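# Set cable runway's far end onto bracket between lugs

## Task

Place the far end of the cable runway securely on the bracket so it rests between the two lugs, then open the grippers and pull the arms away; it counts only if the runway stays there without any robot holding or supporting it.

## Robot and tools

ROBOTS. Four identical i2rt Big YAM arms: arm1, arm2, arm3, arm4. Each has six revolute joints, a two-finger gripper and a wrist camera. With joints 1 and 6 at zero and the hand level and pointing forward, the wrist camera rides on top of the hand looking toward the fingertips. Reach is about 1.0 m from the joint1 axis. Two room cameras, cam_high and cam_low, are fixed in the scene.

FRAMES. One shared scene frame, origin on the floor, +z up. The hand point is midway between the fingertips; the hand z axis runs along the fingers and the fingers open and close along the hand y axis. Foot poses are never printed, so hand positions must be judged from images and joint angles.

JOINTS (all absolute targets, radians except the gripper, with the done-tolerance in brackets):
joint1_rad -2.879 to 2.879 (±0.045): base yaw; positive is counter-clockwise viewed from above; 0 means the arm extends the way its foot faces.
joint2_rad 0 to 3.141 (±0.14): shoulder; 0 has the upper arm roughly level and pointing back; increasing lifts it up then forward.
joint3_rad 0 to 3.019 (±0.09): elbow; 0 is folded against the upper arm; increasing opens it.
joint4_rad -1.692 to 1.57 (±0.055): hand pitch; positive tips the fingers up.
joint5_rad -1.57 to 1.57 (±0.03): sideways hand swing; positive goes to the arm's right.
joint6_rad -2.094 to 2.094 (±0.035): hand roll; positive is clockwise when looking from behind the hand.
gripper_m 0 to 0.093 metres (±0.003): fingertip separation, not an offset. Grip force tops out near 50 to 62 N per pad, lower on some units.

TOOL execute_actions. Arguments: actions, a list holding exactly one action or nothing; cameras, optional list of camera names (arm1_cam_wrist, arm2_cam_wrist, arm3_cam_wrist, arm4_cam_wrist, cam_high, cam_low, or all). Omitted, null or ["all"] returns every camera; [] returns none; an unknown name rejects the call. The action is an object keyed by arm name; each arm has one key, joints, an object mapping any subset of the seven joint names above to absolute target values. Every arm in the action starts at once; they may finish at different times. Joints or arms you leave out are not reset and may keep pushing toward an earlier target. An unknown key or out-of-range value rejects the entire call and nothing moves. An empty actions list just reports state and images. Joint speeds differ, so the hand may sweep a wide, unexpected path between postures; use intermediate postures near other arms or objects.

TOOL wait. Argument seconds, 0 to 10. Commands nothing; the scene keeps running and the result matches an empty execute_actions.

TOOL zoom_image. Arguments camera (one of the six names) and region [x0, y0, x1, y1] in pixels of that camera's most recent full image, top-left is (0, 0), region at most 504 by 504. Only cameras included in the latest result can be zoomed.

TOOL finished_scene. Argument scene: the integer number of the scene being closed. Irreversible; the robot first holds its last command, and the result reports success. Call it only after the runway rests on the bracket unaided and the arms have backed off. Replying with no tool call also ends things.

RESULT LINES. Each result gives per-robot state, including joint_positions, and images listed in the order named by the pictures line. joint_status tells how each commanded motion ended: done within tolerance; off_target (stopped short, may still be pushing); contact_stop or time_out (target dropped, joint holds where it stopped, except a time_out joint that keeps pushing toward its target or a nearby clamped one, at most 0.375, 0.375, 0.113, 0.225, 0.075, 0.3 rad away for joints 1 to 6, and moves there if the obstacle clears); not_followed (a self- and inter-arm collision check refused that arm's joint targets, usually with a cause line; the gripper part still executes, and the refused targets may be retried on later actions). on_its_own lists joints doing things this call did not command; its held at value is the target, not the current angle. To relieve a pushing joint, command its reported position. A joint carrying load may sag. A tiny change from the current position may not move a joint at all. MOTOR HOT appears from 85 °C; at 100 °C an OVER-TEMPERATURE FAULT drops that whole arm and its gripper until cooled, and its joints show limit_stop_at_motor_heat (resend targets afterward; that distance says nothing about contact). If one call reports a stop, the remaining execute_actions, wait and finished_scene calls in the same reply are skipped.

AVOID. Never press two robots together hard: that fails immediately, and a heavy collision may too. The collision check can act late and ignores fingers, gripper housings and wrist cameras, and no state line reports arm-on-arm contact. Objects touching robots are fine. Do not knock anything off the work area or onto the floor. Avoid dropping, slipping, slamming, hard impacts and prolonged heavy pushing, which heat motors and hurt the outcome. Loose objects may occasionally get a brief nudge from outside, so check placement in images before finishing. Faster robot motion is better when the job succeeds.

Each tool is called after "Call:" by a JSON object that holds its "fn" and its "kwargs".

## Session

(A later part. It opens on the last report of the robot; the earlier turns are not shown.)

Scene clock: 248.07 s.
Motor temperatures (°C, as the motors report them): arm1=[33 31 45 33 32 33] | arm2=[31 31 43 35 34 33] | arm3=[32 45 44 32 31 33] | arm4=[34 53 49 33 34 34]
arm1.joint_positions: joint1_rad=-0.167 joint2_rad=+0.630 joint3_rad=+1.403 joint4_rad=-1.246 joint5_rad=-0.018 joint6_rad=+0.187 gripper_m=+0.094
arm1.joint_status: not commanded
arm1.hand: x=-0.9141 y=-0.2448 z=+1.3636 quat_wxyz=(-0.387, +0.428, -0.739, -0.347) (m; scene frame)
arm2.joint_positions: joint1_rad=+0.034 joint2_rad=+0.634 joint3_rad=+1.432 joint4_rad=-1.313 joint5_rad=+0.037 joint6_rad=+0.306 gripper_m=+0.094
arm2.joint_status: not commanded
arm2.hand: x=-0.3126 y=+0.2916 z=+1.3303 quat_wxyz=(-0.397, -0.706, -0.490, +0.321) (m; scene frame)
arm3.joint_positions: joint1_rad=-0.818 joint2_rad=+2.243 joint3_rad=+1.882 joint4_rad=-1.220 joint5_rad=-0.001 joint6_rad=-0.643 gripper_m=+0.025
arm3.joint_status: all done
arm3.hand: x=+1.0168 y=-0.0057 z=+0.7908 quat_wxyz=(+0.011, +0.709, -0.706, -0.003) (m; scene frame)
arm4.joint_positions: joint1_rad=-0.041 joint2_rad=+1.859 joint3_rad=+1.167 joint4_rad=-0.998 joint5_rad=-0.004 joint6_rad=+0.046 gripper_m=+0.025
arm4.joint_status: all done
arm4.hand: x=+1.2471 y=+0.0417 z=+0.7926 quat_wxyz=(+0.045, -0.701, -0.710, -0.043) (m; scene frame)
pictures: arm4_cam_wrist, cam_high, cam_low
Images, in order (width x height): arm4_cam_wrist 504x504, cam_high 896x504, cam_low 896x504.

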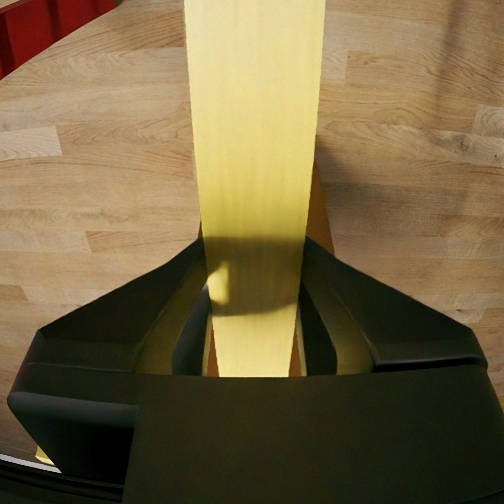

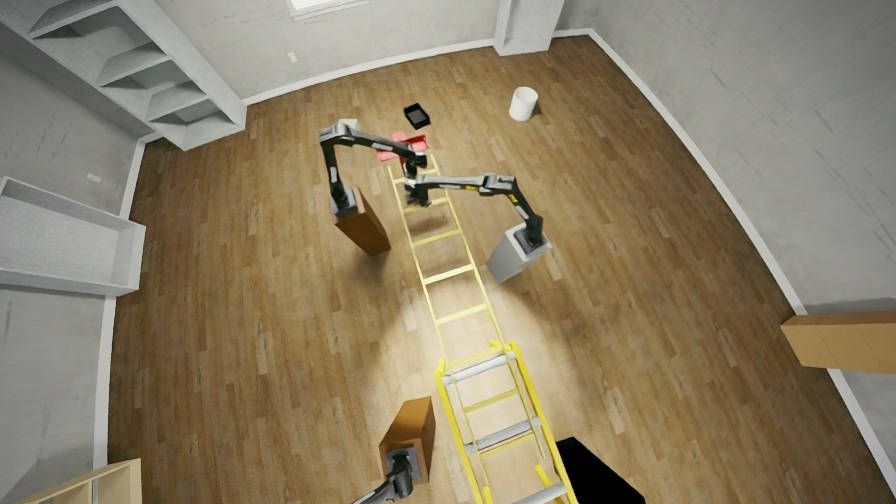

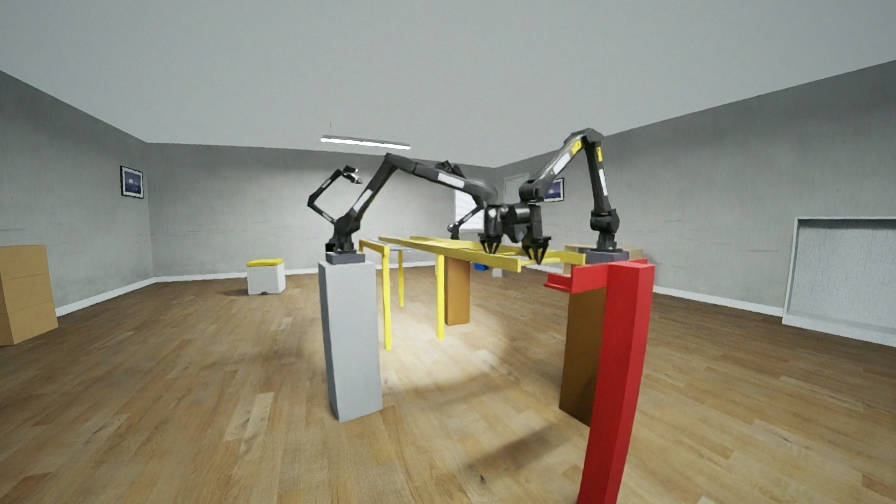

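Call:
{"fn": "zoom_image", "kwargs": {"camera": "cam_high", "region": [330, 100, 500, 240]}}

Call:
{"fn": "zoom_image", "kwargs": {"camera": "cam_low", "region": [460, 200, 680, 320]}}

Region (330, 100, 500, 240) of cam_high's 896x504 image, scaled by 2.965, with more detail than that image has; it fills the top 415 rows of this view, and the rest is white.

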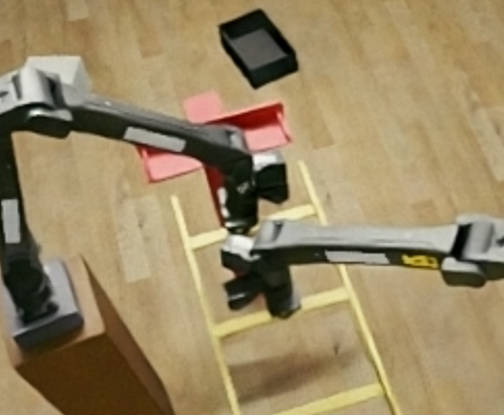

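Region (460, 200, 680, 320) of cam_low's 896x504 image, scaled by 2.291, with more detail than that image has; it fills the top 275 rows of this view, and the rest is white.

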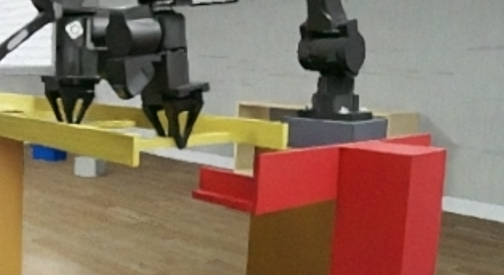

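Call:
{"fn": "execute_actions", "kwargs": {"actions": [{"arm3": {"joints": {"joint1_rad": -0.941, "joint2_rad": 2.576, "joint3_rad": 2.527, "joint4_rad": -1.52, "joint6_rad": -0.77}}, "arm4": {"joints": {"joint1_rad": 0.248, "joint2_rad": 1.673, "joint3_rad": 1.104, "joint4_rad": -1.0, "joint6_rad": 0.35}}}], "cameras": ["cam_high", "cam_low"]}}

Scene clock: 273.50 s.
Motor temperatures (°C, as the motors report them): arm1=[33 31 46 33 32 33] | arm2=[31 31 44 35 34 33] | arm3=[32 47 45 32 31 33] | arm4=[34 53 49 33 34 34]
arm1.joint_positions: joint1_rad=-0.167 joint2_rad=+0.630 joint3_rad=+1.403 joint4_rad=-1.246 joint5_rad=-0.018 joint6_rad=+0.187 gripper_m=+0.094
arm1.joint_status: not commanded
arm1.hand: x=-0.9141 y=-0.2448 z=+1.3636 quat_wxyz=(-0.387, +0.428, -0.739, -0.347) (m; scene frame)
arm2.joint_positions: joint1_rad=+0.034 joint2_rad=+0.634 joint3_rad=+1.432 joint4_rad=-1.313 joint5_rad=+0.037 joint6_rad=+0.306 gripper_m=+0.094
arm2.joint_status: not commanded
arm2.hand: x=-0.3126 y=+0.2916 z=+1.3303 quat_wxyz=(-0.397, -0.706, -0.490, +0.321) (m; scene frame)
arm3.joint_positions: joint1_rad=-0.913 joint2_rad=+2.565 joint3_rad=+2.479 joint4_rad=-1.477 joint5_rad=-0.018 joint6_rad=-0.763 gripper_m=+0.025
arm3.joint_status: all done
arm3.hand: x=+1.1257 y=+0.0256 z=+0.7870 quat_wxyz=(+0.003, +0.718, -0.696, -0.012) (m; scene frame)
arm4.joint_positions: joint1_rad=+0.218 joint2_rad=+1.814 joint3_rad=+1.080 joint4_rad=-0.942 joint5_rad=+0.021 joint6_rad=+0.286 gripper_m=+0.025
arm4.joint_status: joint2_rad time_out (moved -0.045 of -0.186); joint4_rad time_out (moved +0.056 of -0.002); joint6_rad time_out (moved +0.241 of +0.304); the others done
arm4.on_its_own: joint2_rad reads +1.814 and still pushes toward +1.673 since a time_out; joint4_rad reads -0.942 and still pushes toward -1.000 since a time_out; joint6_rad reads +0.286 and still pushes toward +0.350 since a time_out
arm4.hand: x=+1.3521 y=+0.0840 z=+0.7880 quat_wxyz=(+0.053, -0.695, -0.717, -0.017) (m; scene frame)
pictures: cam_high, cam_low
Images, in order (width x height): cam_high 896x504, cam_low 896x504.

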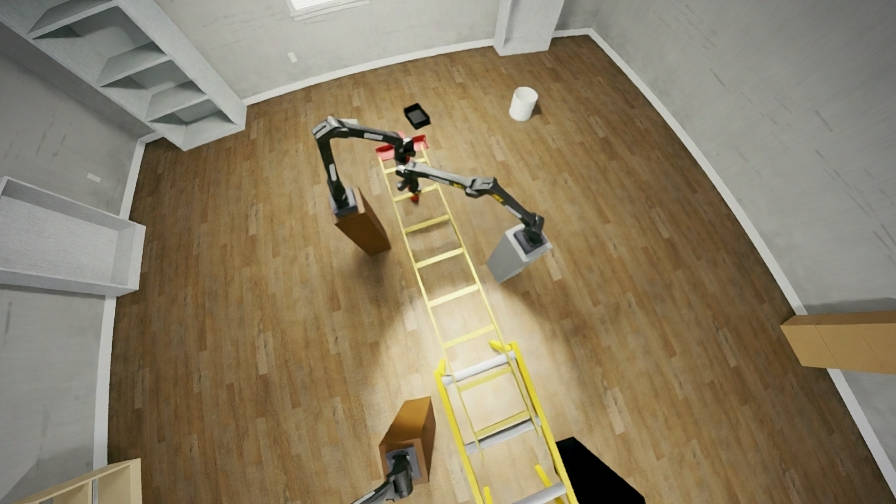

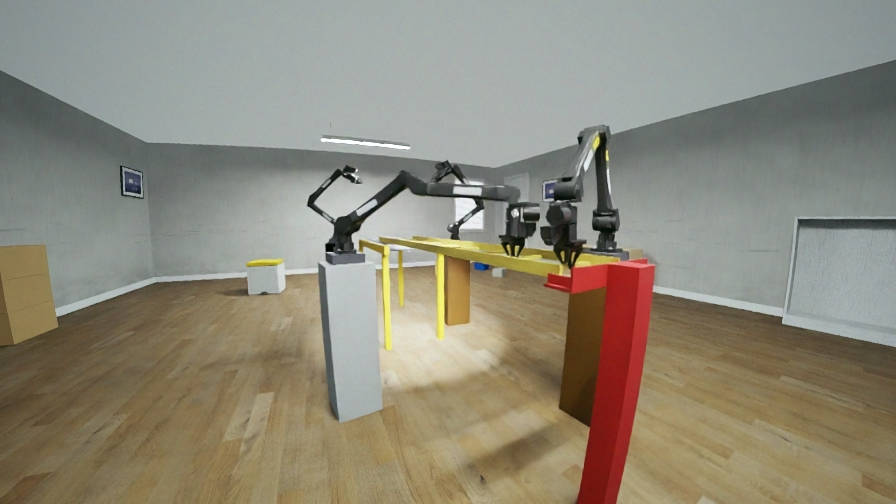

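Call:
{"fn": "zoom_image", "kwargs": {"camera": "cam_high", "region": [340, 110, 480, 220]}}

Call:
{"fn": "zoom_image", "kwargs": {"camera": "cam_low", "region": [480, 210, 680, 320]}}

Region (340, 110, 480, 220) of cam_high's 896x504 image, scaled by 3.600, with more detail than that image has; it fills the top 396 rows of this view, and the rest is white.

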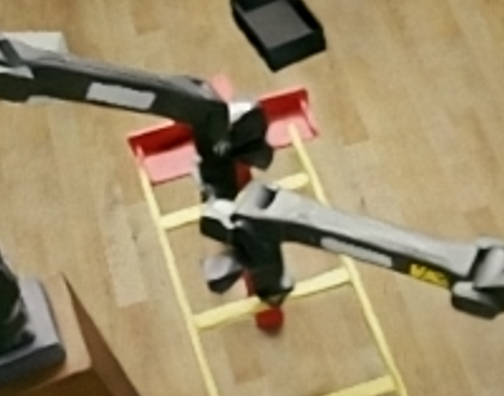

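Region (480, 210, 680, 320) of cam_low's 896x504 image, scaled by 2.520, with more detail than that image has; it fills the top 277 rows of this view, and the rest is white.

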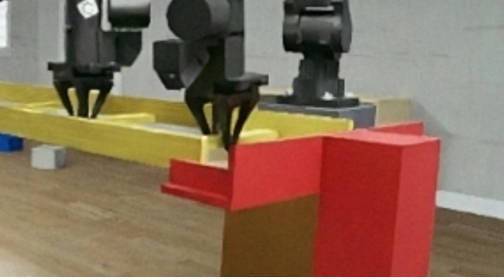

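Call:
{"fn": "execute_actions", "kwargs": {"actions": [{"arm3": {"joints": {"joint1_rad": -1.03, "joint2_rad": 2.721, "joint3_rad": 2.771, "joint4_rad": -1.62, "joint6_rad": -0.85}}, "arm4": {"joints": {"joint1_rad": 0.40, "joint2_rad": 1.86, "joint3_rad": 1.205, "joint4_rad": -0.9, "joint6_rad": 0.46}}}], "cameras": ["cam_high", "cam_low"]}}

Scene clock: 296.20 s.
Motor temperatures (°C, as the motors report them): arm1=[33 31 46 33 32 33] | arm2=[31 31 44 35 34 33] | arm3=[32 49 51 32 32 34] | arm4=[35 55 49 34 39 35]
arm1.joint_positions: joint1_rad=-0.167 joint2_rad=+0.630 joint3_rad=+1.403 joint4_rad=-1.246 joint5_rad=-0.018 joint6_rad=+0.187 gripper_m=+0.094
arm1.joint_status: not commanded
arm1.hand: x=-0.9141 y=-0.2448 z=+1.3636 quat_wxyz=(-0.387, +0.428, -0.739, -0.347) (m; scene frame)
arm2.joint_positions: joint1_rad=+0.034 joint2_rad=+0.634 joint3_rad=+1.432 joint4_rad=-1.313 joint5_rad=+0.037 joint6_rad=+0.306 gripper_m=+0.094
arm2.joint_status: not commanded
arm2.hand: x=-0.3126 y=+0.2916 z=+1.3303 quat_wxyz=(-0.397, -0.706, -0.490, +0.321) (m; scene frame)
arm3.joint_positions: joint1_rad=-0.919 joint2_rad=+2.684 joint3_rad=+2.708 joint4_rad=-1.651 joint5_rad=-0.033 joint6_rad=-0.790 gripper_m=+0.025
arm3.joint_status: joint1_rad time_out (moved -0.006 of -0.117); joint6_rad time_out (moved -0.028 of -0.087); the others done
arm3.on_its_own: joint1_rad reads -0.919 and still pushes toward -1.030 since a time_out; joint6_rad reads -0.790 and still pushes toward -0.850 since a time_out
arm3.hand: x=+1.1278 y=+0.0249 z=+0.7862 quat_wxyz=(+0.035, +0.724, -0.689, -0.019) (m; scene frame)
arm4.joint_positions: joint1_rad=+0.248 joint2_rad=+1.825 joint3_rad=+1.086 joint4_rad=-0.944 joint5_rad=+0.086 joint6_rad=+0.345 gripper_m=+0.025
arm4.joint_status: joint1_rad time_out (moved +0.031 of +0.182); joint3_rad time_out (moved +0.006 of +0.125); joint6_rad time_out (moved +0.059 of +0.174); the others done
arm4.on_its_own: joint1_rad reads +0.248 and still pushes toward +0.400 since a time_out; joint3_rad reads +1.086 and still pushes toward +1.198 since a time_out; joint6_rad reads +0.345 and still pushes toward +0.460 since a time_out
arm4.hand: x=+1.3548 y=+0.0836 z=+0.7856 quat_wxyz=(+0.071, -0.703, -0.708, +0.013) (m; scene frame)
pictures: cam_high, cam_low
Images, in order (width x height): cam_high 896x504, cam_low 896x504.

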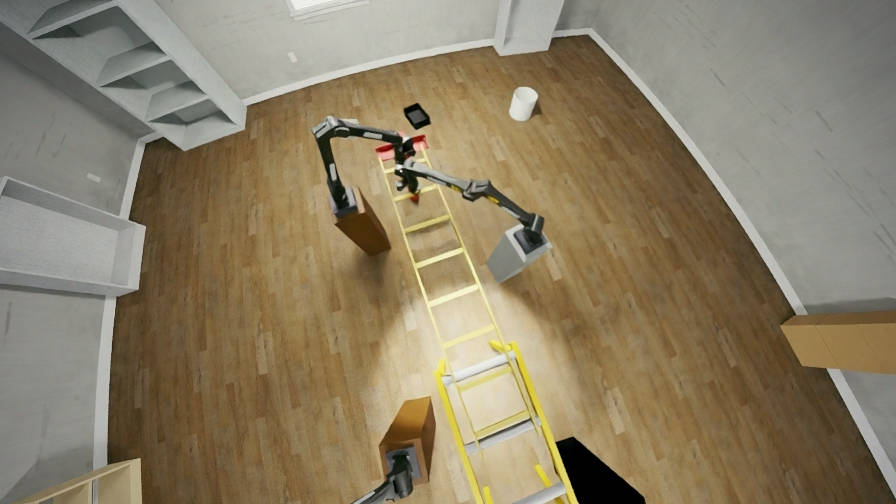

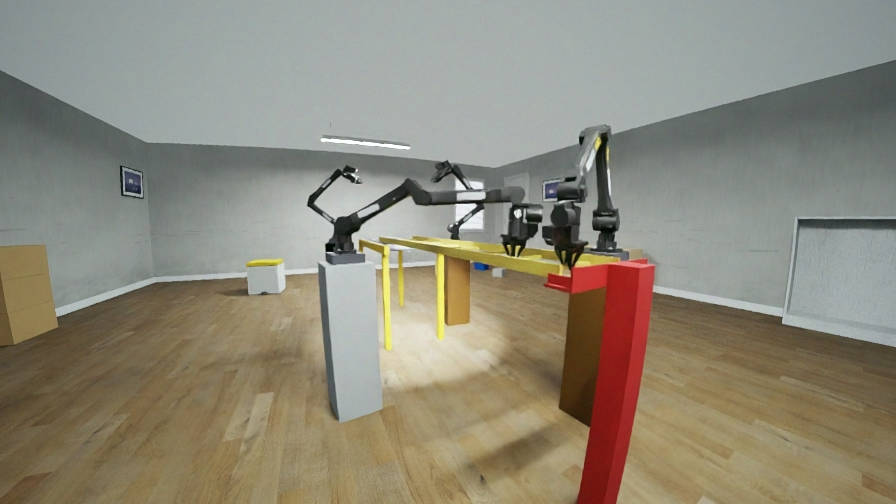

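Call:
{"fn": "execute_actions", "kwargs": {"actions": [{"arm3": {"joints": {"joint1_rad": -0.915, "joint6_rad": -0.785}}, "arm4": {"joints": {"joint1_rad": 0.235, "joint2_rad": 1.825, "joint3_rad": 1.086, "joint6_rad": 0.33, "gripper_m": 0.06}}}], "cameras": []}}

Call:
{"fn": "execute_actions", "kwargs": {"actions": [{"arm4": {"joints": {"joint1_rad": 0.235, "joint2_rad": 1.6, "joint3_rad": 1.25, "joint4_rad": -1.22, "joint5_rad": 0.0, "joint6_rad": 0.33}}}], "cameras": ["arm4_cam_wrist", "cam_high", "cam_low"]}}

Scene clock: 301.87 s.
Motor temperatures (°C, as the motors report them): arm1=[33 31 47 33 32 33] | arm2=[31 31 45 35 34 33] | arm3=[32 49 52 32 32 34] | arm4=[35 53 51 33 45 35]
arm1.joint_positions: joint1_rad=-0.167 joint2_rad=+0.630 joint3_rad=+1.403 joint4_rad=-1.246 joint5_rad=-0.018 joint6_rad=+0.187 gripper_m=+0.094
arm1.joint_status: not commanded
arm1.hand: x=-0.9141 y=-0.2448 z=+1.3636 quat_wxyz=(-0.387, +0.428, -0.739, -0.347) (m; scene frame)
arm2.joint_positions: joint1_rad=+0.034 joint2_rad=+0.634 joint3_rad=+1.432 joint4_rad=-1.313 joint5_rad=+0.037 joint6_rad=+0.306 gripper_m=+0.094
arm2.joint_status: not commanded
arm2.hand: x=-0.3126 y=+0.2916 z=+1.3303 quat_wxyz=(-0.397, -0.706, -0.490, +0.321) (m; scene frame)
arm3.joint_positions: joint1_rad=-0.910 joint2_rad=+2.692 joint3_rad=+2.713 joint4_rad=-1.650 joint5_rad=-0.013 joint6_rad=-0.777 gripper_m=+0.025
arm3.joint_status: all done
arm3.hand: x=+1.1257 y=+0.0272 z=+0.7820 quat_wxyz=(+0.035, +0.723, -0.690, -0.009) (m; scene frame)
arm4.joint_positions: joint1_rad=+0.240 joint2_rad=+1.826 joint3_rad=+1.086 joint4_rad=-0.918 joint5_rad=+0.002 joint6_rad=+0.346 gripper_m=+0.060
arm4.joint_status: all done
arm4.hand: x=+1.3667 y=+0.0815 z=+0.7837 quat_wxyz=(+0.042, -0.709, -0.704, -0.020) (m; scene frame)
pictures: none
No camera images: the call's "cameras" was empty. Leave "cameras" out to get every camera's image.

Scene clock: 303.07 s.
Motor temperatures (°C, as the motors report them): arm1=[33 31 47 33 32 33] | arm2=[31 31 45 35 34 33] | arm3=[32 49 53 32 32 34] | arm4=[35 52 51 33 44 35]
arm1.joint_positions: joint1_rad=-0.167 joint2_rad=+0.630 joint3_rad=+1.403 joint4_rad=-1.246 joint5_rad=-0.018 joint6_rad=+0.187 gripper_m=+0.094
arm1.joint_status: not commanded
arm1.hand: x=-0.9141 y=-0.2448 z=+1.3636 quat_wxyz=(-0.387, +0.428, -0.739, -0.347) (m; scene frame)
arm2.joint_positions: joint1_rad=+0.034 joint2_rad=+0.634 joint3_rad=+1.432 joint4_rad=-1.313 joint5_rad=+0.037 joint6_rad=+0.306 gripper_m=+0.094
arm2.joint_status: not commanded
arm2.hand: x=-0.3126 y=+0.2916 z=+1.3303 quat_wxyz=(-0.397, -0.706, -0.490, +0.321) (m; scene frame)
arm3.joint_positions: joint1_rad=-0.910 joint2_rad=+2.692 joint3_rad=+2.713 joint4_rad=-1.650 joint5_rad=-0.013 joint6_rad=-0.777 gripper_m=+0.025
arm3.joint_status: not commanded
arm3.hand: x=+1.1257 y=+0.0272 z=+0.7820 quat_wxyz=(+0.035, +0.723, -0.690, -0.009) (m; scene frame)
arm4.joint_positions: joint1_rad=+0.240 joint2_rad=+1.585 joint3_rad=+1.227 joint4_rad=-1.202 joint5_rad=+0.002 joint6_rad=+0.345 gripper_m=+0.060
arm4.joint_status: all done
arm4.hand: x=+1.3705 y=+0.0698 z=+0.9349 quat_wxyz=(-0.003, -0.709, -0.705, +0.001) (m; scene frame)
pictures: arm4_cam_wrist, cam_high, cam_low
Images, in order (width x height): arm4_cam_wrist 504x504, cam_high 896x504, cam_low 896x504.

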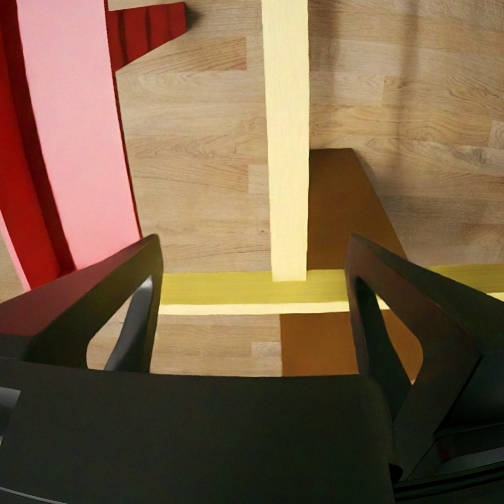

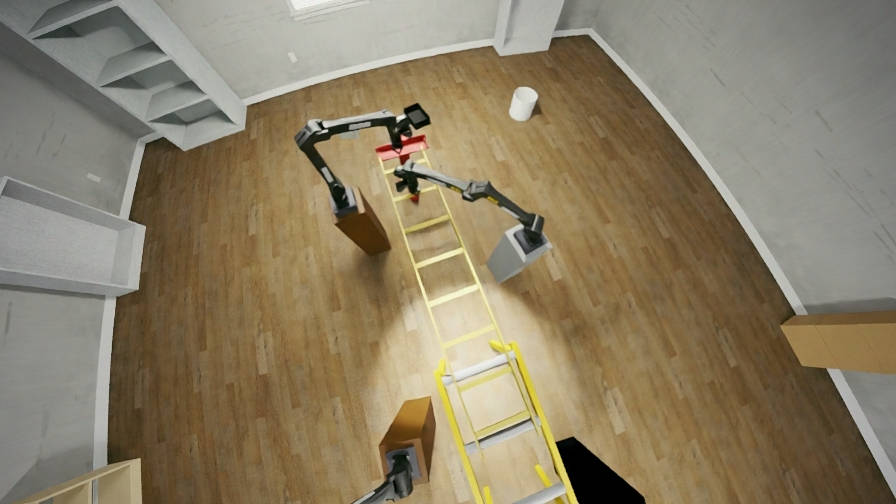

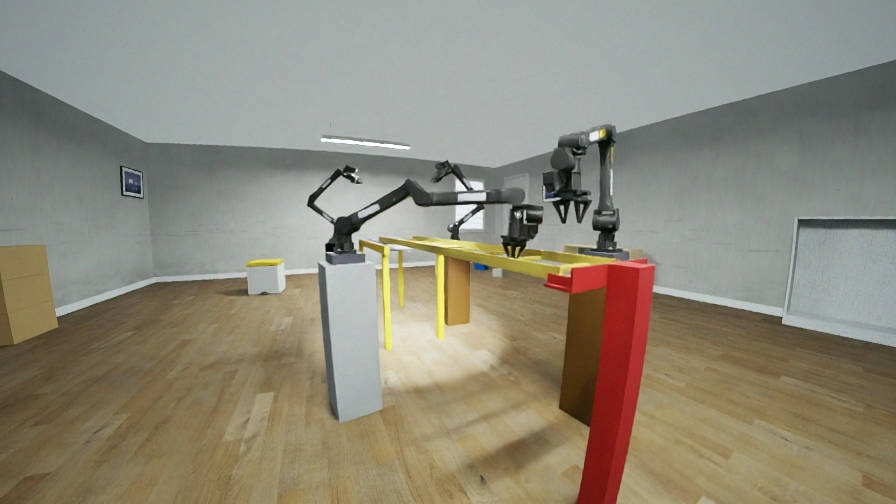

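Call:
{"fn": "execute_actions", "kwargs": {"actions": [{"arm3": {"joints": {"joint1_rad": -0.96, "joint2_rad": 2.571, "joint3_rad": 2.541, "joint4_rad": -1.54, "joint5_rad": 0.0, "joint6_rad": -0.79}}}], "cameras": ["arm4_cam_wrist", "cam_high"]}}

Scene clock: 314.10 s.
Motor temperatures (°C, as the motors report them): arm1=[33 31 47 33 32 33] | arm2=[31 31 45 35 34 33] | arm3=[32 50 53 32 32 34] | arm4=[35 49 50 33 40 35]
arm1.joint_positions: joint1_rad=-0.167 joint2_rad=+0.630 joint3_rad=+1.403 joint4_rad=-1.246 joint5_rad=-0.018 joint6_rad=+0.187 gripper_m=+0.094
arm1.joint_status: not commanded
arm1.hand: x=-0.9141 y=-0.2448 z=+1.3636 quat_wxyz=(-0.387, +0.428, -0.739, -0.347) (m; scene frame)
arm2.joint_positions: joint1_rad=+0.034 joint2_rad=+0.634 joint3_rad=+1.432 joint4_rad=-1.313 joint5_rad=+0.037 joint6_rad=+0.306 gripper_m=+0.094
arm2.joint_status: not commanded
arm2.hand: x=-0.3126 y=+0.2916 z=+1.3303 quat_wxyz=(-0.397, -0.706, -0.490, +0.321) (m; scene frame)
arm3.joint_positions: joint1_rad=-0.914 joint2_rad=+2.607 joint3_rad=+2.549 joint4_rad=-1.531 joint5_rad=-0.025 joint6_rad=-0.777 gripper_m=+0.025
arm3.joint_status: joint1_rad time_out (moved -0.004 of -0.050); the others done
arm3.on_its_own: joint1_rad reads -0.914 and still pushes toward -0.960 since a time_out
arm3.hand: x=+1.1258 y=+0.0261 z=+0.7828 quat_wxyz=(+0.015, +0.722, -0.692, -0.015) (m; scene frame)
arm4.joint_positions: joint1_rad=+0.240 joint2_rad=+1.585 joint3_rad=+1.227 joint4_rad=-1.202 joint5_rad=+0.002 joint6_rad=+0.345 gripper_m=+0.060
arm4.joint_status: not commanded
arm4.hand: x=+1.3705 y=+0.0698 z=+0.9349 quat_wxyz=(-0.003, -0.709, -0.705, +0.001) (m; scene frame)
pictures: arm4_cam_wrist, cam_high
Images, in order (width x height): arm4_cam_wrist 504x504, cam_high 896x504.

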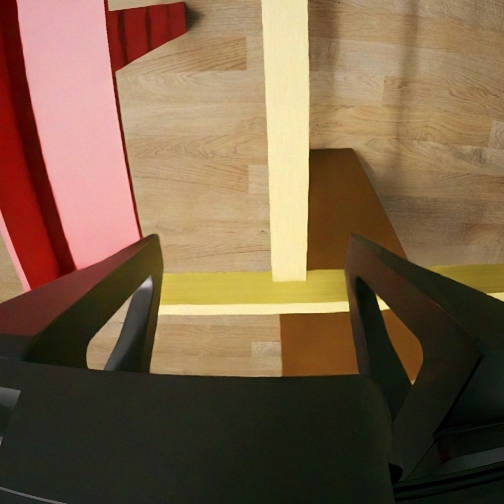

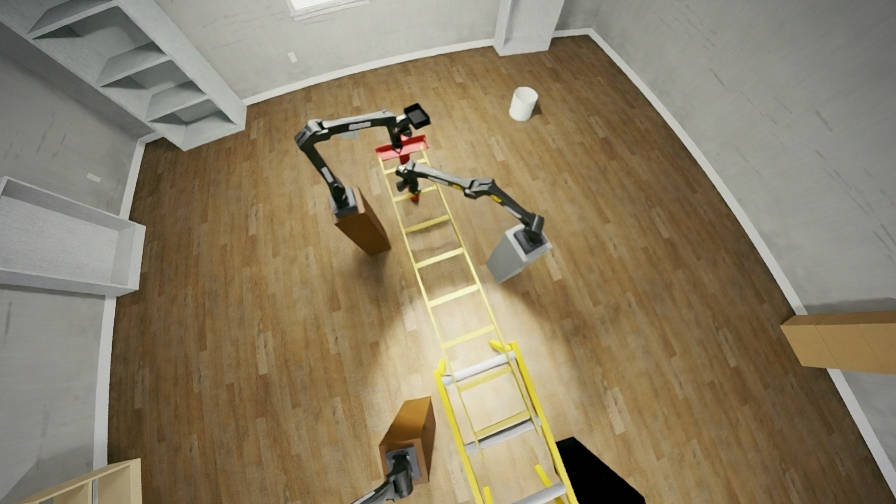

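Call:
{"fn": "execute_actions", "kwargs": {"actions": [{"arm3": {"joints": {"joint1_rad": -0.914}}, "arm4": {"joints": {"joint1_rad": 0.215, "joint2_rad": 1.83, "joint3_rad": 1.09, "joint4_rad": -0.86, "joint6_rad": 0.31}}}], "cameras": ["arm4_cam_wrist"]}}

Call:
{"fn": "execute_actions", "kwargs": {"actions": [{"arm4": {"joints": {"gripper_m": 0.0}}}], "cameras": ["arm4_cam_wrist"]}}

Scene clock: 321.57 s.
Motor temperatures (°C, as the motors report them): arm1=[33 31 47 33 32 33] | arm2=[31 31 45 35 34 33] | arm3=[32 52 50 32 32 34] | arm4=[35 48 50 33 38 35]
arm1.joint_positions: joint1_rad=-0.167 joint2_rad=+0.630 joint3_rad=+1.403 joint4_rad=-1.246 joint5_rad=-0.018 joint6_rad=+0.187 gripper_m=+0.094
arm1.joint_status: not commanded
arm1.hand: x=-0.9141 y=-0.2448 z=+1.3636 quat_wxyz=(-0.387, +0.428, -0.739, -0.347) (m; scene frame)
arm2.joint_positions: joint1_rad=+0.034 joint2_rad=+0.634 joint3_rad=+1.432 joint4_rad=-1.313 joint5_rad=+0.037 joint6_rad=+0.306 gripper_m=+0.094
arm2.joint_status: not commanded
arm2.hand: x=-0.3126 y=+0.2916 z=+1.3303 quat_wxyz=(-0.397, -0.706, -0.490, +0.321) (m; scene frame)
arm3.joint_positions: joint1_rad=-0.912 joint2_rad=+2.607 joint3_rad=+2.549 joint4_rad=-1.531 joint5_rad=-0.022 joint6_rad=-0.777 gripper_m=+0.025
arm3.joint_status: all done
arm3.hand: x=+1.1253 y=+0.0266 z=+0.7828 quat_wxyz=(+0.015, +0.722, -0.691, -0.014) (m; scene frame)
arm4.joint_positions: joint1_rad=+0.218 joint2_rad=+1.855 joint3_rad=+1.072 joint4_rad=-0.878 joint5_rad=+0.002 joint6_rad=+0.326 gripper_m=+0.060
arm4.joint_status: all done
arm4.hand: x=+1.3571 y=+0.0802 z=+0.7673 quat_wxyz=(+0.042, -0.709, -0.703, -0.021) (m; scene frame)
pictures: arm4_cam_wrist
Images, in order (width x height): arm4_cam_wrist 504x504.

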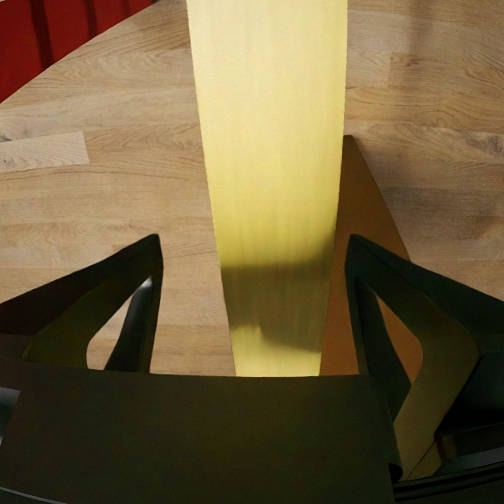

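Scene clock: 322.20 s.
Motor temperatures (°C, as the motors report them): arm1=[33 31 47 33 32 33] | arm2=[31 31 45 35 34 33] | arm3=[32 52 50 32 32 34] | arm4=[35 48 50 33 38 35]
arm1.joint_positions: joint1_rad=-0.167 joint2_rad=+0.630 joint3_rad=+1.403 joint4_rad=-1.246 joint5_rad=-0.018 joint6_rad=+0.187 gripper_m=+0.094
arm1.joint_status: not commanded
arm1.hand: x=-0.9141 y=-0.2448 z=+1.3636 quat_wxyz=(-0.387, +0.428, -0.739, -0.347) (m; scene frame)
arm2.joint_positions: joint1_rad=+0.034 joint2_rad=+0.634 joint3_rad=+1.432 joint4_rad=-1.313 joint5_rad=+0.037 joint6_rad=+0.306 gripper_m=+0.094
arm2.joint_status: not commanded
arm2.hand: x=-0.3126 y=+0.2916 z=+1.3303 quat_wxyz=(-0.397, -0.706, -0.490, +0.321) (m; scene frame)
arm3.joint_positions: joint1_rad=-0.912 joint2_rad=+2.607 joint3_rad=+2.549 joint4_rad=-1.530 joint5_rad=-0.022 joint6_rad=-0.777 gripper_m=+0.025
arm3.joint_status: not commanded
arm3.hand: x=+1.1254 y=+0.0267 z=+0.7828 quat_wxyz=(+0.015, +0.722, -0.691, -0.014) (m; scene frame)
arm4.joint_positions: joint1_rad=+0.210 joint2_rad=+1.855 joint3_rad=+1.070 joint4_rad=-0.879 joint5_rad=+0.014 joint6_rad=+0.286 gripper_m=+0.025
arm4.joint_status: gripper_m off_target (ended at +0.025, target +0.000)
arm4.hand: x=+1.3515 y=+0.0795 z=+0.7669 quat_wxyz=(+0.046, -0.698, -0.715, -0.018) (m; scene frame)
pictures: arm4_cam_wrist
Images, in order (width x height): arm4_cam_wrist 504x504.

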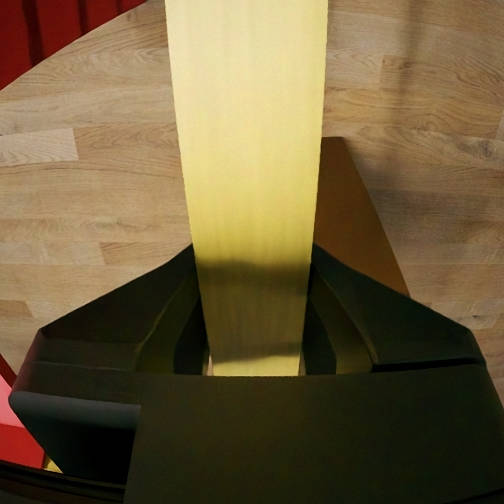

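Call:
{"fn": "execute_actions", "kwargs": {"actions": [{"arm3": {"joints": {"joint1_rad": -0.976, "joint2_rad": 2.421, "joint3_rad": 2.281, "joint4_rad": -1.45, "joint6_rad": -0.81}}, "arm4": {"joints": {"joint1_rad": 0.21, "joint2_rad": 1.945, "joint3_rad": 1.26, "joint4_rad": -0.98, "joint6_rad": 0.31}}}], "cameras": ["cam_high", "cam_low"]}}

Scene clock: 336.10 s.
Motor temperatures (°C, as the motors report them): arm1=[33 31 47 33 32 33] | arm2=[31 31 45 35 34 33] | arm3=[32 55 48 32 33 34] | arm4=[34 48 48 33 37 34]
arm1.joint_positions: joint1_rad=-0.167 joint2_rad=+0.630 joint3_rad=+1.403 joint4_rad=-1.246 joint5_rad=-0.018 joint6_rad=+0.187 gripper_m=+0.094
arm1.joint_status: not commanded
arm1.hand: x=-0.9141 y=-0.2448 z=+1.3636 quat_wxyz=(-0.387, +0.428, -0.739, -0.347) (m; scene frame)
arm2.joint_positions: joint1_rad=+0.034 joint2_rad=+0.634 joint3_rad=+1.432 joint4_rad=-1.313 joint5_rad=+0.037 joint6_rad=+0.306 gripper_m=+0.094
arm2.joint_status: not commanded
arm2.hand: x=-0.3126 y=+0.2916 z=+1.3303 quat_wxyz=(-0.397, -0.706, -0.490, +0.321) (m; scene frame)
arm3.joint_positions: joint1_rad=-0.932 joint2_rad=+2.478 joint3_rad=+2.301 joint4_rad=-1.384 joint5_rad=-0.028 joint6_rad=-0.778 gripper_m=+0.025
arm3.joint_status: joint4_rad time_out (moved +0.146 of +0.080); the others done
arm3.on_its_own: joint4_rad reads -1.384 and still pushes toward -1.450 since a time_out
arm3.hand: x=+1.1229 y=+0.0032 z=+0.7829 quat_wxyz=(+0.002, +0.716, -0.698, -0.017) (m; scene frame)
arm4.joint_positions: joint1_rad=+0.192 joint2_rad=+1.936 joint3_rad=+1.199 joint4_rad=-0.991 joint5_rad=+0.012 joint6_rad=+0.275 gripper_m=+0.024
arm4.joint_status: joint6_rad time_out (moved -0.012 of +0.024); the others done
arm4.on_its_own: joint6_rad reads +0.275 and still pushes toward +0.310 since a time_out
arm4.hand: x=+1.3509 y=+0.0541 z=+0.7670 quat_wxyz=(+0.073, -0.699, -0.711, -0.034) (m; scene frame)
pictures: cam_high, cam_low
Images, in order (width x height): cam_high 896x504, cam_low 896x504.

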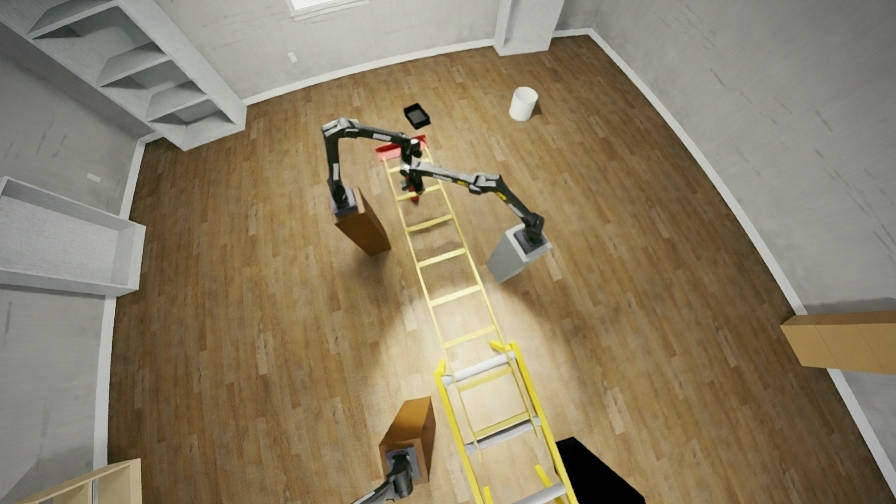

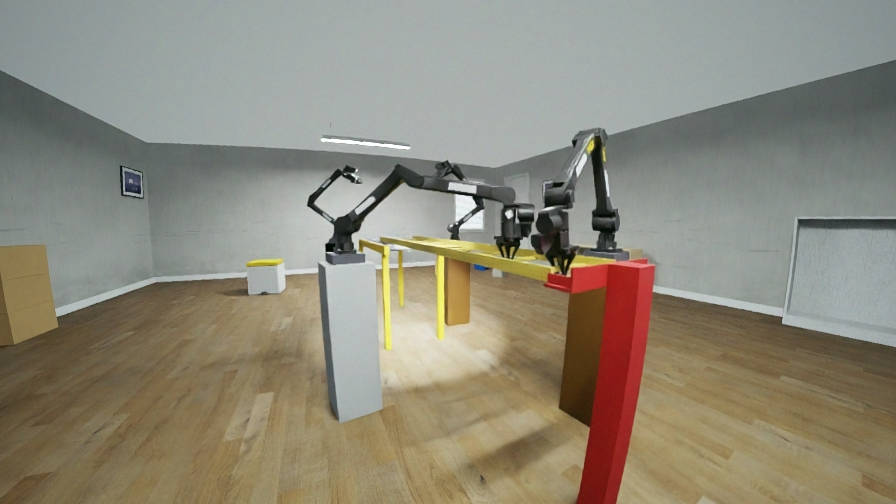

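Call:
{"fn": "zoom_image", "kwargs": {"camera": "cam_high", "region": [340, 110, 480, 220]}}

Call:
{"fn": "zoom_image", "kwargs": {"camera": "cam_low", "region": [480, 210, 680, 320]}}

Region (340, 110, 480, 220) of cam_high's 896x504 image, scaled by 3.600, with more detail than that image has; it fills the top 396 rows of this view, and the rest is white.

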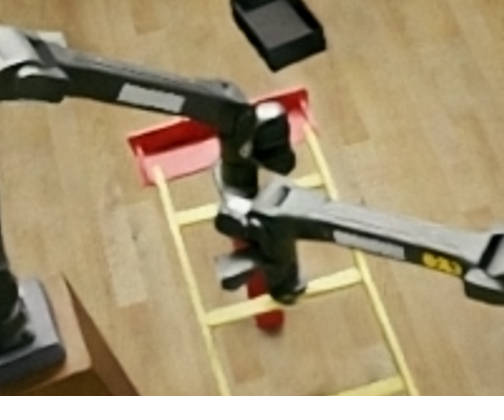

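Region (480, 210, 680, 320) of cam_low's 896x504 image, scaled by 2.520, with more detail than that image has; it fills the top 277 rows of this view, and the rest is white.

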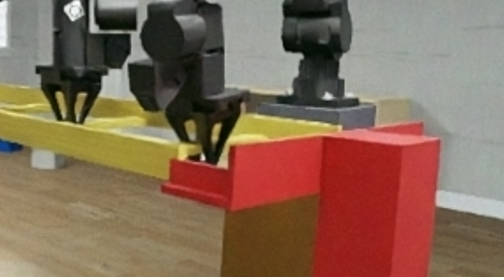

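Call:
{"fn": "execute_actions", "kwargs": {"actions": [{"arm3": {"joints": {"joint1_rad": -0.915, "joint2_rad": 2.56, "joint3_rad": 2.46, "joint4_rad": -1.47, "joint6_rad": -0.775}}, "arm4": {"joints": {"joint1_rad": 0.19, "joint2_rad": 1.88, "joint3_rad": 1.11, "joint4_rad": -0.92, "joint6_rad": 0.275}}}], "cameras": []}}

Scene clock: 350.47 s.
Motor temperatures (°C, as the motors report them): arm1=[33 31 48 33 32 33] | arm2=[31 31 46 35 34 33] | arm3=[32 57 47 32 33 34] | arm4=[34 48 50 33 37 34]
arm1.joint_positions: joint1_rad=-0.167 joint2_rad=+0.630 joint3_rad=+1.403 joint4_rad=-1.246 joint5_rad=-0.018 joint6_rad=+0.187 gripper_m=+0.094
arm1.joint_status: not commanded
arm1.hand: x=-0.9141 y=-0.2448 z=+1.3636 quat_wxyz=(-0.387, +0.428, -0.739, -0.347) (m; scene frame)
arm2.joint_positions: joint1_rad=+0.034 joint2_rad=+0.634 joint3_rad=+1.432 joint4_rad=-1.313 joint5_rad=+0.037 joint6_rad=+0.306 gripper_m=+0.094
arm2.joint_status: not commanded
arm2.hand: x=-0.3126 y=+0.2916 z=+1.3303 quat_wxyz=(-0.397, -0.706, -0.490, +0.321) (m; scene frame)
arm3.joint_positions: joint1_rad=-0.924 joint2_rad=+2.531 joint3_rad=+2.401 joint4_rad=-1.474 joint5_rad=-0.001 joint6_rad=-0.767 gripper_m=+0.025
arm3.joint_status: all done
arm3.hand: x=+1.1228 y=+0.0050 z=+0.7821 quat_wxyz=(+0.023, +0.715, -0.699, -0.003) (m; scene frame)
arm4.joint_positions: joint1_rad=+0.190 joint2_rad=+1.903 joint3_rad=+1.148 joint4_rad=-0.911 joint5_rad=+0.009 joint6_rad=+0.268 gripper_m=+0.024
arm4.joint_status: all done
arm4.hand: x=+1.3506 y=+0.0548 z=+0.7661 quat_wxyz=(+0.046, -0.699, -0.714, -0.021) (m; scene frame)
pictures: none
No camera images: the call's "cameras" was empty. Leave "cameras" out to get every camera's image.

Call:
{"fn": "execute_actions", "kwargs": {"actions": [{"arm3": {"joints": {"joint1_rad": -0.912, "joint2_rad": 2.62, "joint3_rad": 2.57, "joint4_rad": -1.53}}, "arm4": {"joints": {"joint1_rad": 0.2, "joint2_rad": 1.84, "joint3_rad": 1.05, "joint4_rad": -0.88}}}], "cameras": []}}

Scene clock: 355.40 s.
Motor temperatures (°C, as the motors report them): arm1=[33 31 48 33 32 33] | arm2=[31 31 46 35 34 33] | arm3=[32 56 49 32 33 34] | arm4=[34 48 48 33 36 34]
arm1.joint_positions: joint1_rad=-0.167 joint2_rad=+0.630 joint3_rad=+1.403 joint4_rad=-1.246 joint5_rad=-0.018 joint6_rad=+0.187 gripper_m=+0.094
arm1.joint_status: not commanded
arm1.hand: x=-0.9141 y=-0.2448 z=+1.3636 quat_wxyz=(-0.387, +0.428, -0.739, -0.347) (m; scene frame)
arm2.joint_positions: joint1_rad=+0.034 joint2_rad=+0.634 joint3_rad=+1.432 joint4_rad=-1.313 joint5_rad=+0.037 joint6_rad=+0.306 gripper_m=+0.094
arm2.joint_status: not commanded
arm2.hand: x=-0.3126 y=+0.2916 z=+1.3303 quat_wxyz=(-0.397, -0.706, -0.490, +0.321) (m; scene frame)
arm3.joint_positions: joint1_rad=-0.921 joint2_rad=+2.586 joint3_rad=+2.506 joint4_rad=-1.551 joint5_rad=+0.006 joint6_rad=-0.766 gripper_m=+0.025
arm3.joint_status: all done
arm3.hand: x=+1.1240 y=+0.0088 z=+0.7822 quat_wxyz=(+0.036, +0.716, -0.698, +0.001) (m; scene frame)
arm4.joint_positions: joint1_rad=+0.193 joint2_rad=+1.873 joint3_rad=+1.100 joint4_rad=-0.849 joint5_rad=+0.006 joint6_rad=+0.267 gripper_m=+0.024
arm4.joint_status: all done
arm4.hand: x=+1.3512 y=+0.0592 z=+0.7661 quat_wxyz=(+0.025, -0.698, -0.716, -0.012) (m; scene frame)
pictures: none
No camera images: the call's "cameras" was empty. Leave "cameras" out to get every camera's image.

Call:
{"fn": "execute_actions", "kwargs": {"actions": [{"arm3": {"joints": {"joint2_rad": 2.675, "joint3_rad": 2.675, "joint4_rad": -1.585}}, "arm4": {"joints": {"joint2_rad": 1.805, "joint3_rad": 0.995, "joint4_rad": -0.83}}}], "cameras": []}}

Scene clock: 367.30 s.
Motor temperatures (°C, as the motors report them): arm1=[33 31 48 33 32 33] | arm2=[31 31 46 35 34 33] | arm3=[32 54 54 32 32 34] | arm4=[34 49 45 33 36 34]
arm1.joint_positions: joint1_rad=-0.167 joint2_rad=+0.630 joint3_rad=+1.403 joint4_rad=-1.246 joint5_rad=-0.018 joint6_rad=+0.187 gripper_m=+0.094
arm1.joint_status: not commanded
arm1.hand: x=-0.9141 y=-0.2448 z=+1.3636 quat_wxyz=(-0.387, +0.428, -0.739, -0.347) (m; scene frame)
arm2.joint_positions: joint1_rad=+0.034 joint2_rad=+0.634 joint3_rad=+1.432 joint4_rad=-1.313 joint5_rad=+0.037 joint6_rad=+0.306 gripper_m=+0.094
arm2.joint_status: not commanded
arm2.hand: x=-0.3126 y=+0.2916 z=+1.3303 quat_wxyz=(-0.397, -0.706, -0.490, +0.321) (m; scene frame)
arm3.joint_positions: joint1_rad=-0.914 joint2_rad=+2.641 joint3_rad=+2.613 joint4_rad=-1.607 joint5_rad=+0.007 joint6_rad=-0.766 gripper_m=+0.025
arm3.joint_status: all done
arm3.hand: x=+1.1256 y=+0.0174 z=+0.7823 quat_wxyz=(+0.038, +0.718, -0.695, +0.001) (m; scene frame)
arm4.joint_positions: joint1_rad=+0.200 joint2_rad=+1.840 joint3_rad=+1.046 joint4_rad=-0.797 joint5_rad=+0.003 joint6_rad=+0.267 gripper_m=+0.024
arm4.joint_status: all done
arm4.hand: x=+1.3522 y=+0.0691 z=+0.7659 quat_wxyz=(+0.011, -0.695, -0.719, -0.005) (m; scene frame)
pictures: none
No camera images: the call's "cameras" was empty. Leave "cameras" out to get every camera's image.

Call:
{"fn": "execute_actions", "kwargs": {"actions": [{"arm3": {"joints": {"joint1_rad": -0.975, "joint2_rad": 2.74, "joint3_rad": 2.78, "joint4_rad": -1.63, "joint6_rad": -0.81}}, "arm4": {"joints": {"joint1_rad": 0.30, "joint2_rad": 1.86, "joint3_rad": 1.08, "joint4_rad": -0.80, "joint6_rad": 0.35}}}], "cameras": ["cam_high", "cam_low"]}}

Scene clock: 377.37 s.
Motor temperatures (°C, as the motors report them): arm1=[33 31 48 33 32 33] | arm2=[31 31 46 35 34 33] | arm3=[32 54 56 32 32 34] | arm4=[34 49 44 33 37 34]
arm1.joint_positions: joint1_rad=-0.167 joint2_rad=+0.630 joint3_rad=+1.403 joint4_rad=-1.246 joint5_rad=-0.018 joint6_rad=+0.187 gripper_m=+0.094
arm1.joint_status: not commanded
arm1.hand: x=-0.9141 y=-0.2448 z=+1.3636 quat_wxyz=(-0.387, +0.428, -0.739, -0.347) (m; scene frame)
arm2.joint_positions: joint1_rad=+0.034 joint2_rad=+0.634 joint3_rad=+1.432 joint4_rad=-1.313 joint5_rad=+0.037 joint6_rad=+0.306 gripper_m=+0.094
arm2.joint_status: not commanded
arm2.hand: x=-0.3126 y=+0.2916 z=+1.3303 quat_wxyz=(-0.397, -0.706, -0.490, +0.321) (m; scene frame)
arm3.joint_positions: joint1_rad=-0.919 joint2_rad=+2.694 joint3_rad=+2.715 joint4_rad=-1.680 joint5_rad=-0.005 joint6_rad=-0.776 gripper_m=+0.025
arm3.joint_status: joint1_rad time_out (moved -0.004 of -0.061); the others done
arm3.on_its_own: joint1_rad reads -0.919 and still pushes toward -0.975 since a time_out
arm3.hand: x=+1.1268 y=+0.0167 z=+0.7817 quat_wxyz=(+0.050, +0.719, -0.693, -0.004) (m; scene frame)
arm4.joint_positions: joint1_rad=+0.216 joint2_rad=+1.840 joint3_rad=+1.048 joint4_rad=-0.794 joint5_rad=+0.038 joint6_rad=+0.282 gripper_m=+0.024
arm4.joint_status: joint1_rad time_out (moved +0.016 of +0.100); joint6_rad time_out (moved +0.016 of +0.083); the others done
arm4.on_its_own: joint1_rad reads +0.216 and still pushes toward +0.300 since a time_out; joint6_rad reads +0.282 and still pushes toward +0.350 since a time_out
arm4.hand: x=+1.3538 y=+0.0680 z=+0.7665 quat_wxyz=(+0.017, -0.695, -0.719, +0.011) (m; scene frame)
pictures: cam_high, cam_low
Images, in order (width x height): cam_high 896x504, cam_low 896x504.

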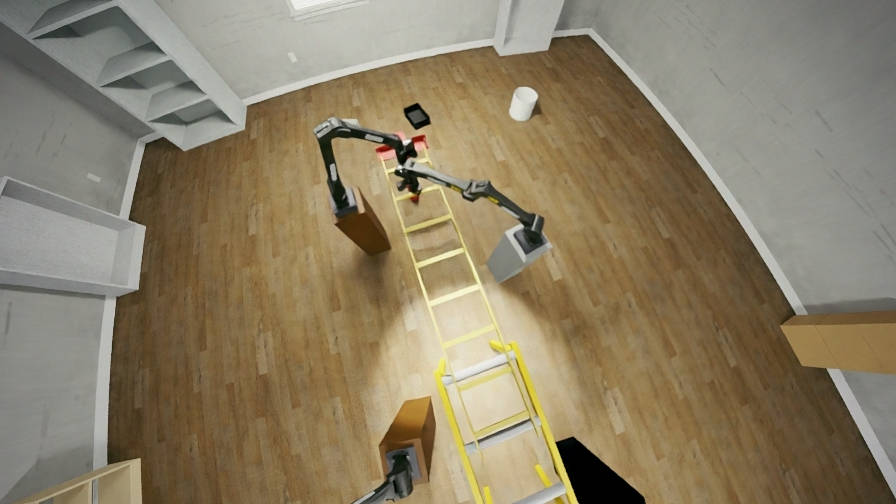

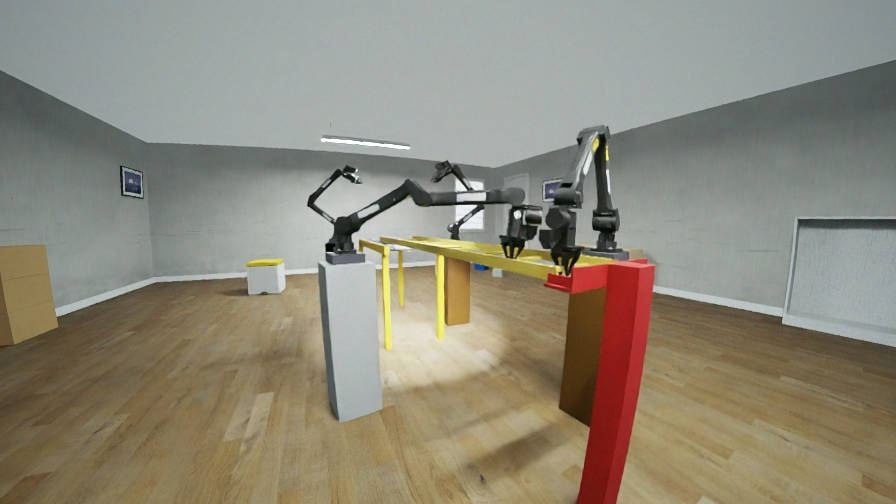

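Call:
{"fn": "execute_actions", "kwargs": {"actions": [{"arm3": {"joints": {"joint1_rad": -0.915, "joint6_rad": -0.776}}, "arm4": {"joints": {"joint1_rad": 0.205, "joint6_rad": 0.275}}}], "cameras": ["cam_high", "cam_low"]}}

Call:
{"fn": "zoom_image", "kwargs": {"camera": "cam_high", "region": [360, 120, 450, 190]}}

Call:
{"fn": "zoom_image", "kwargs": {"camera": "cam_low", "region": [520, 240, 640, 310]}}

Scene clock: 381.93 s.
Motor temperatures (°C, as the motors report them): arm1=[33 31 48 33 32 33] | arm2=[31 31 46 35 34 33] | arm3=[32 54 57 32 32 34] | arm4=[35 48 45 33 38 34]
arm1.joint_positions: joint1_rad=-0.167 joint2_rad=+0.630 joint3_rad=+1.403 joint4_rad=-1.246 joint5_rad=-0.018 joint6_rad=+0.187 gripper_m=+0.094
arm1.joint_status: not commanded
arm1.hand: x=-0.9141 y=-0.2448 z=+1.3636 quat_wxyz=(-0.387, +0.428, -0.739, -0.347) (m; scene frame)
arm2.joint_positions: joint1_rad=+0.034 joint2_rad=+0.634 joint3_rad=+1.432 joint4_rad=-1.313 joint5_rad=+0.037 joint6_rad=+0.306 gripper_m=+0.094
arm2.joint_status: not commanded
arm2.hand: x=-0.3126 y=+0.2916 z=+1.3303 quat_wxyz=(-0.397, -0.706, -0.490, +0.321) (m; scene frame)
arm3.joint_positions: joint1_rad=-0.915 joint2_rad=+2.694 joint3_rad=+2.715 joint4_rad=-1.680 joint5_rad=+0.004 joint6_rad=-0.771 gripper_m=+0.025
arm3.joint_status: all done
arm3.hand: x=+1.1260 y=+0.0174 z=+0.7817 quat_wxyz=(+0.050, +0.719, -0.693, +0.000) (m; scene frame)
arm4.joint_positions: joint1_rad=+0.206 joint2_rad=+1.840 joint3_rad=+1.048 joint4_rad=-0.794 joint5_rad=+0.016 joint6_rad=+0.272 gripper_m=+0.024
arm4.joint_status: all done
arm4.hand: x=+1.3528 y=+0.0678 z=+0.7664 quat_wxyz=(+0.012, -0.695, -0.719, +0.002) (m; scene frame)
pictures: cam_high, cam_low
Images, in order (width x height): cam_high 896x504, cam_low 896x504.

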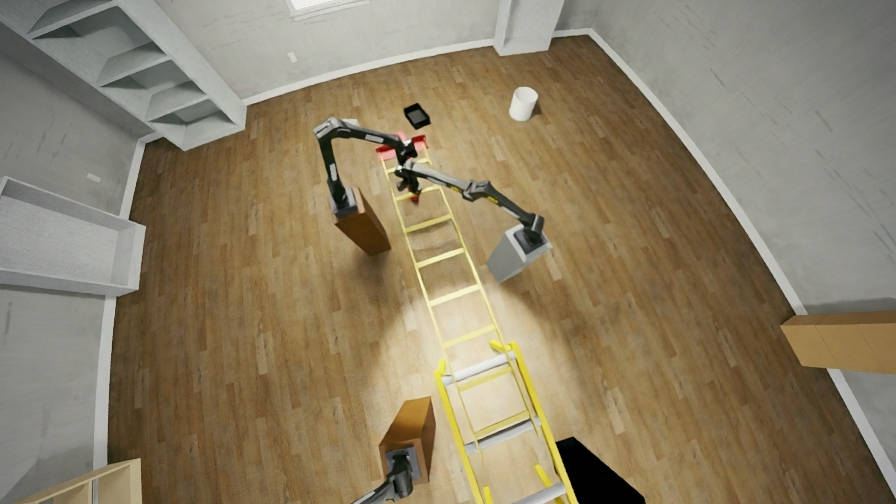

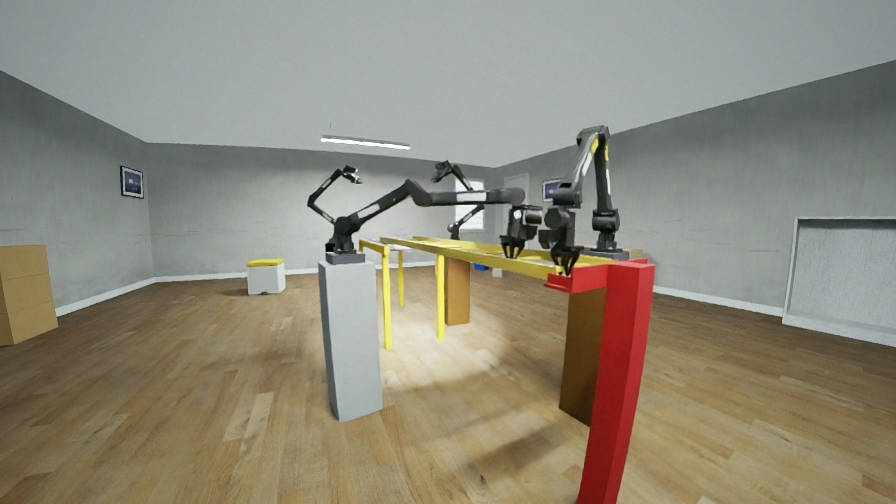

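Region (360, 120, 450, 190) of cam_high's 896x504 image, scaled by 5.600, with more detail than that image has.

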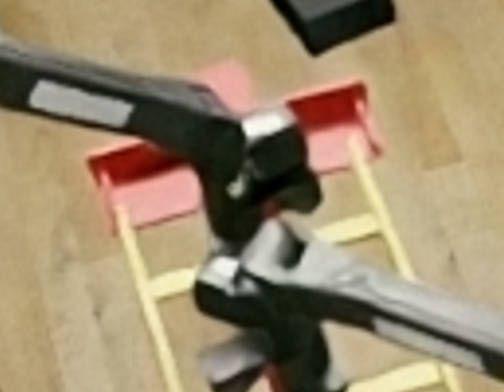

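Region (520, 240, 640, 310) of cam_low's 896x504 image, scaled by 4.200, with more detail than that image has; it fills the top 294 rows of this view, and the rest is white.

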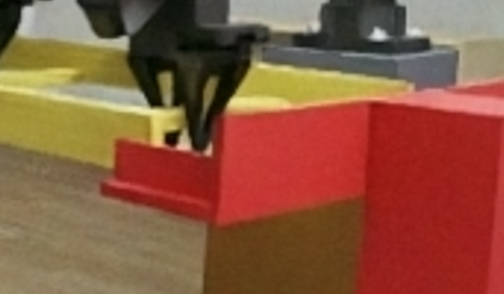

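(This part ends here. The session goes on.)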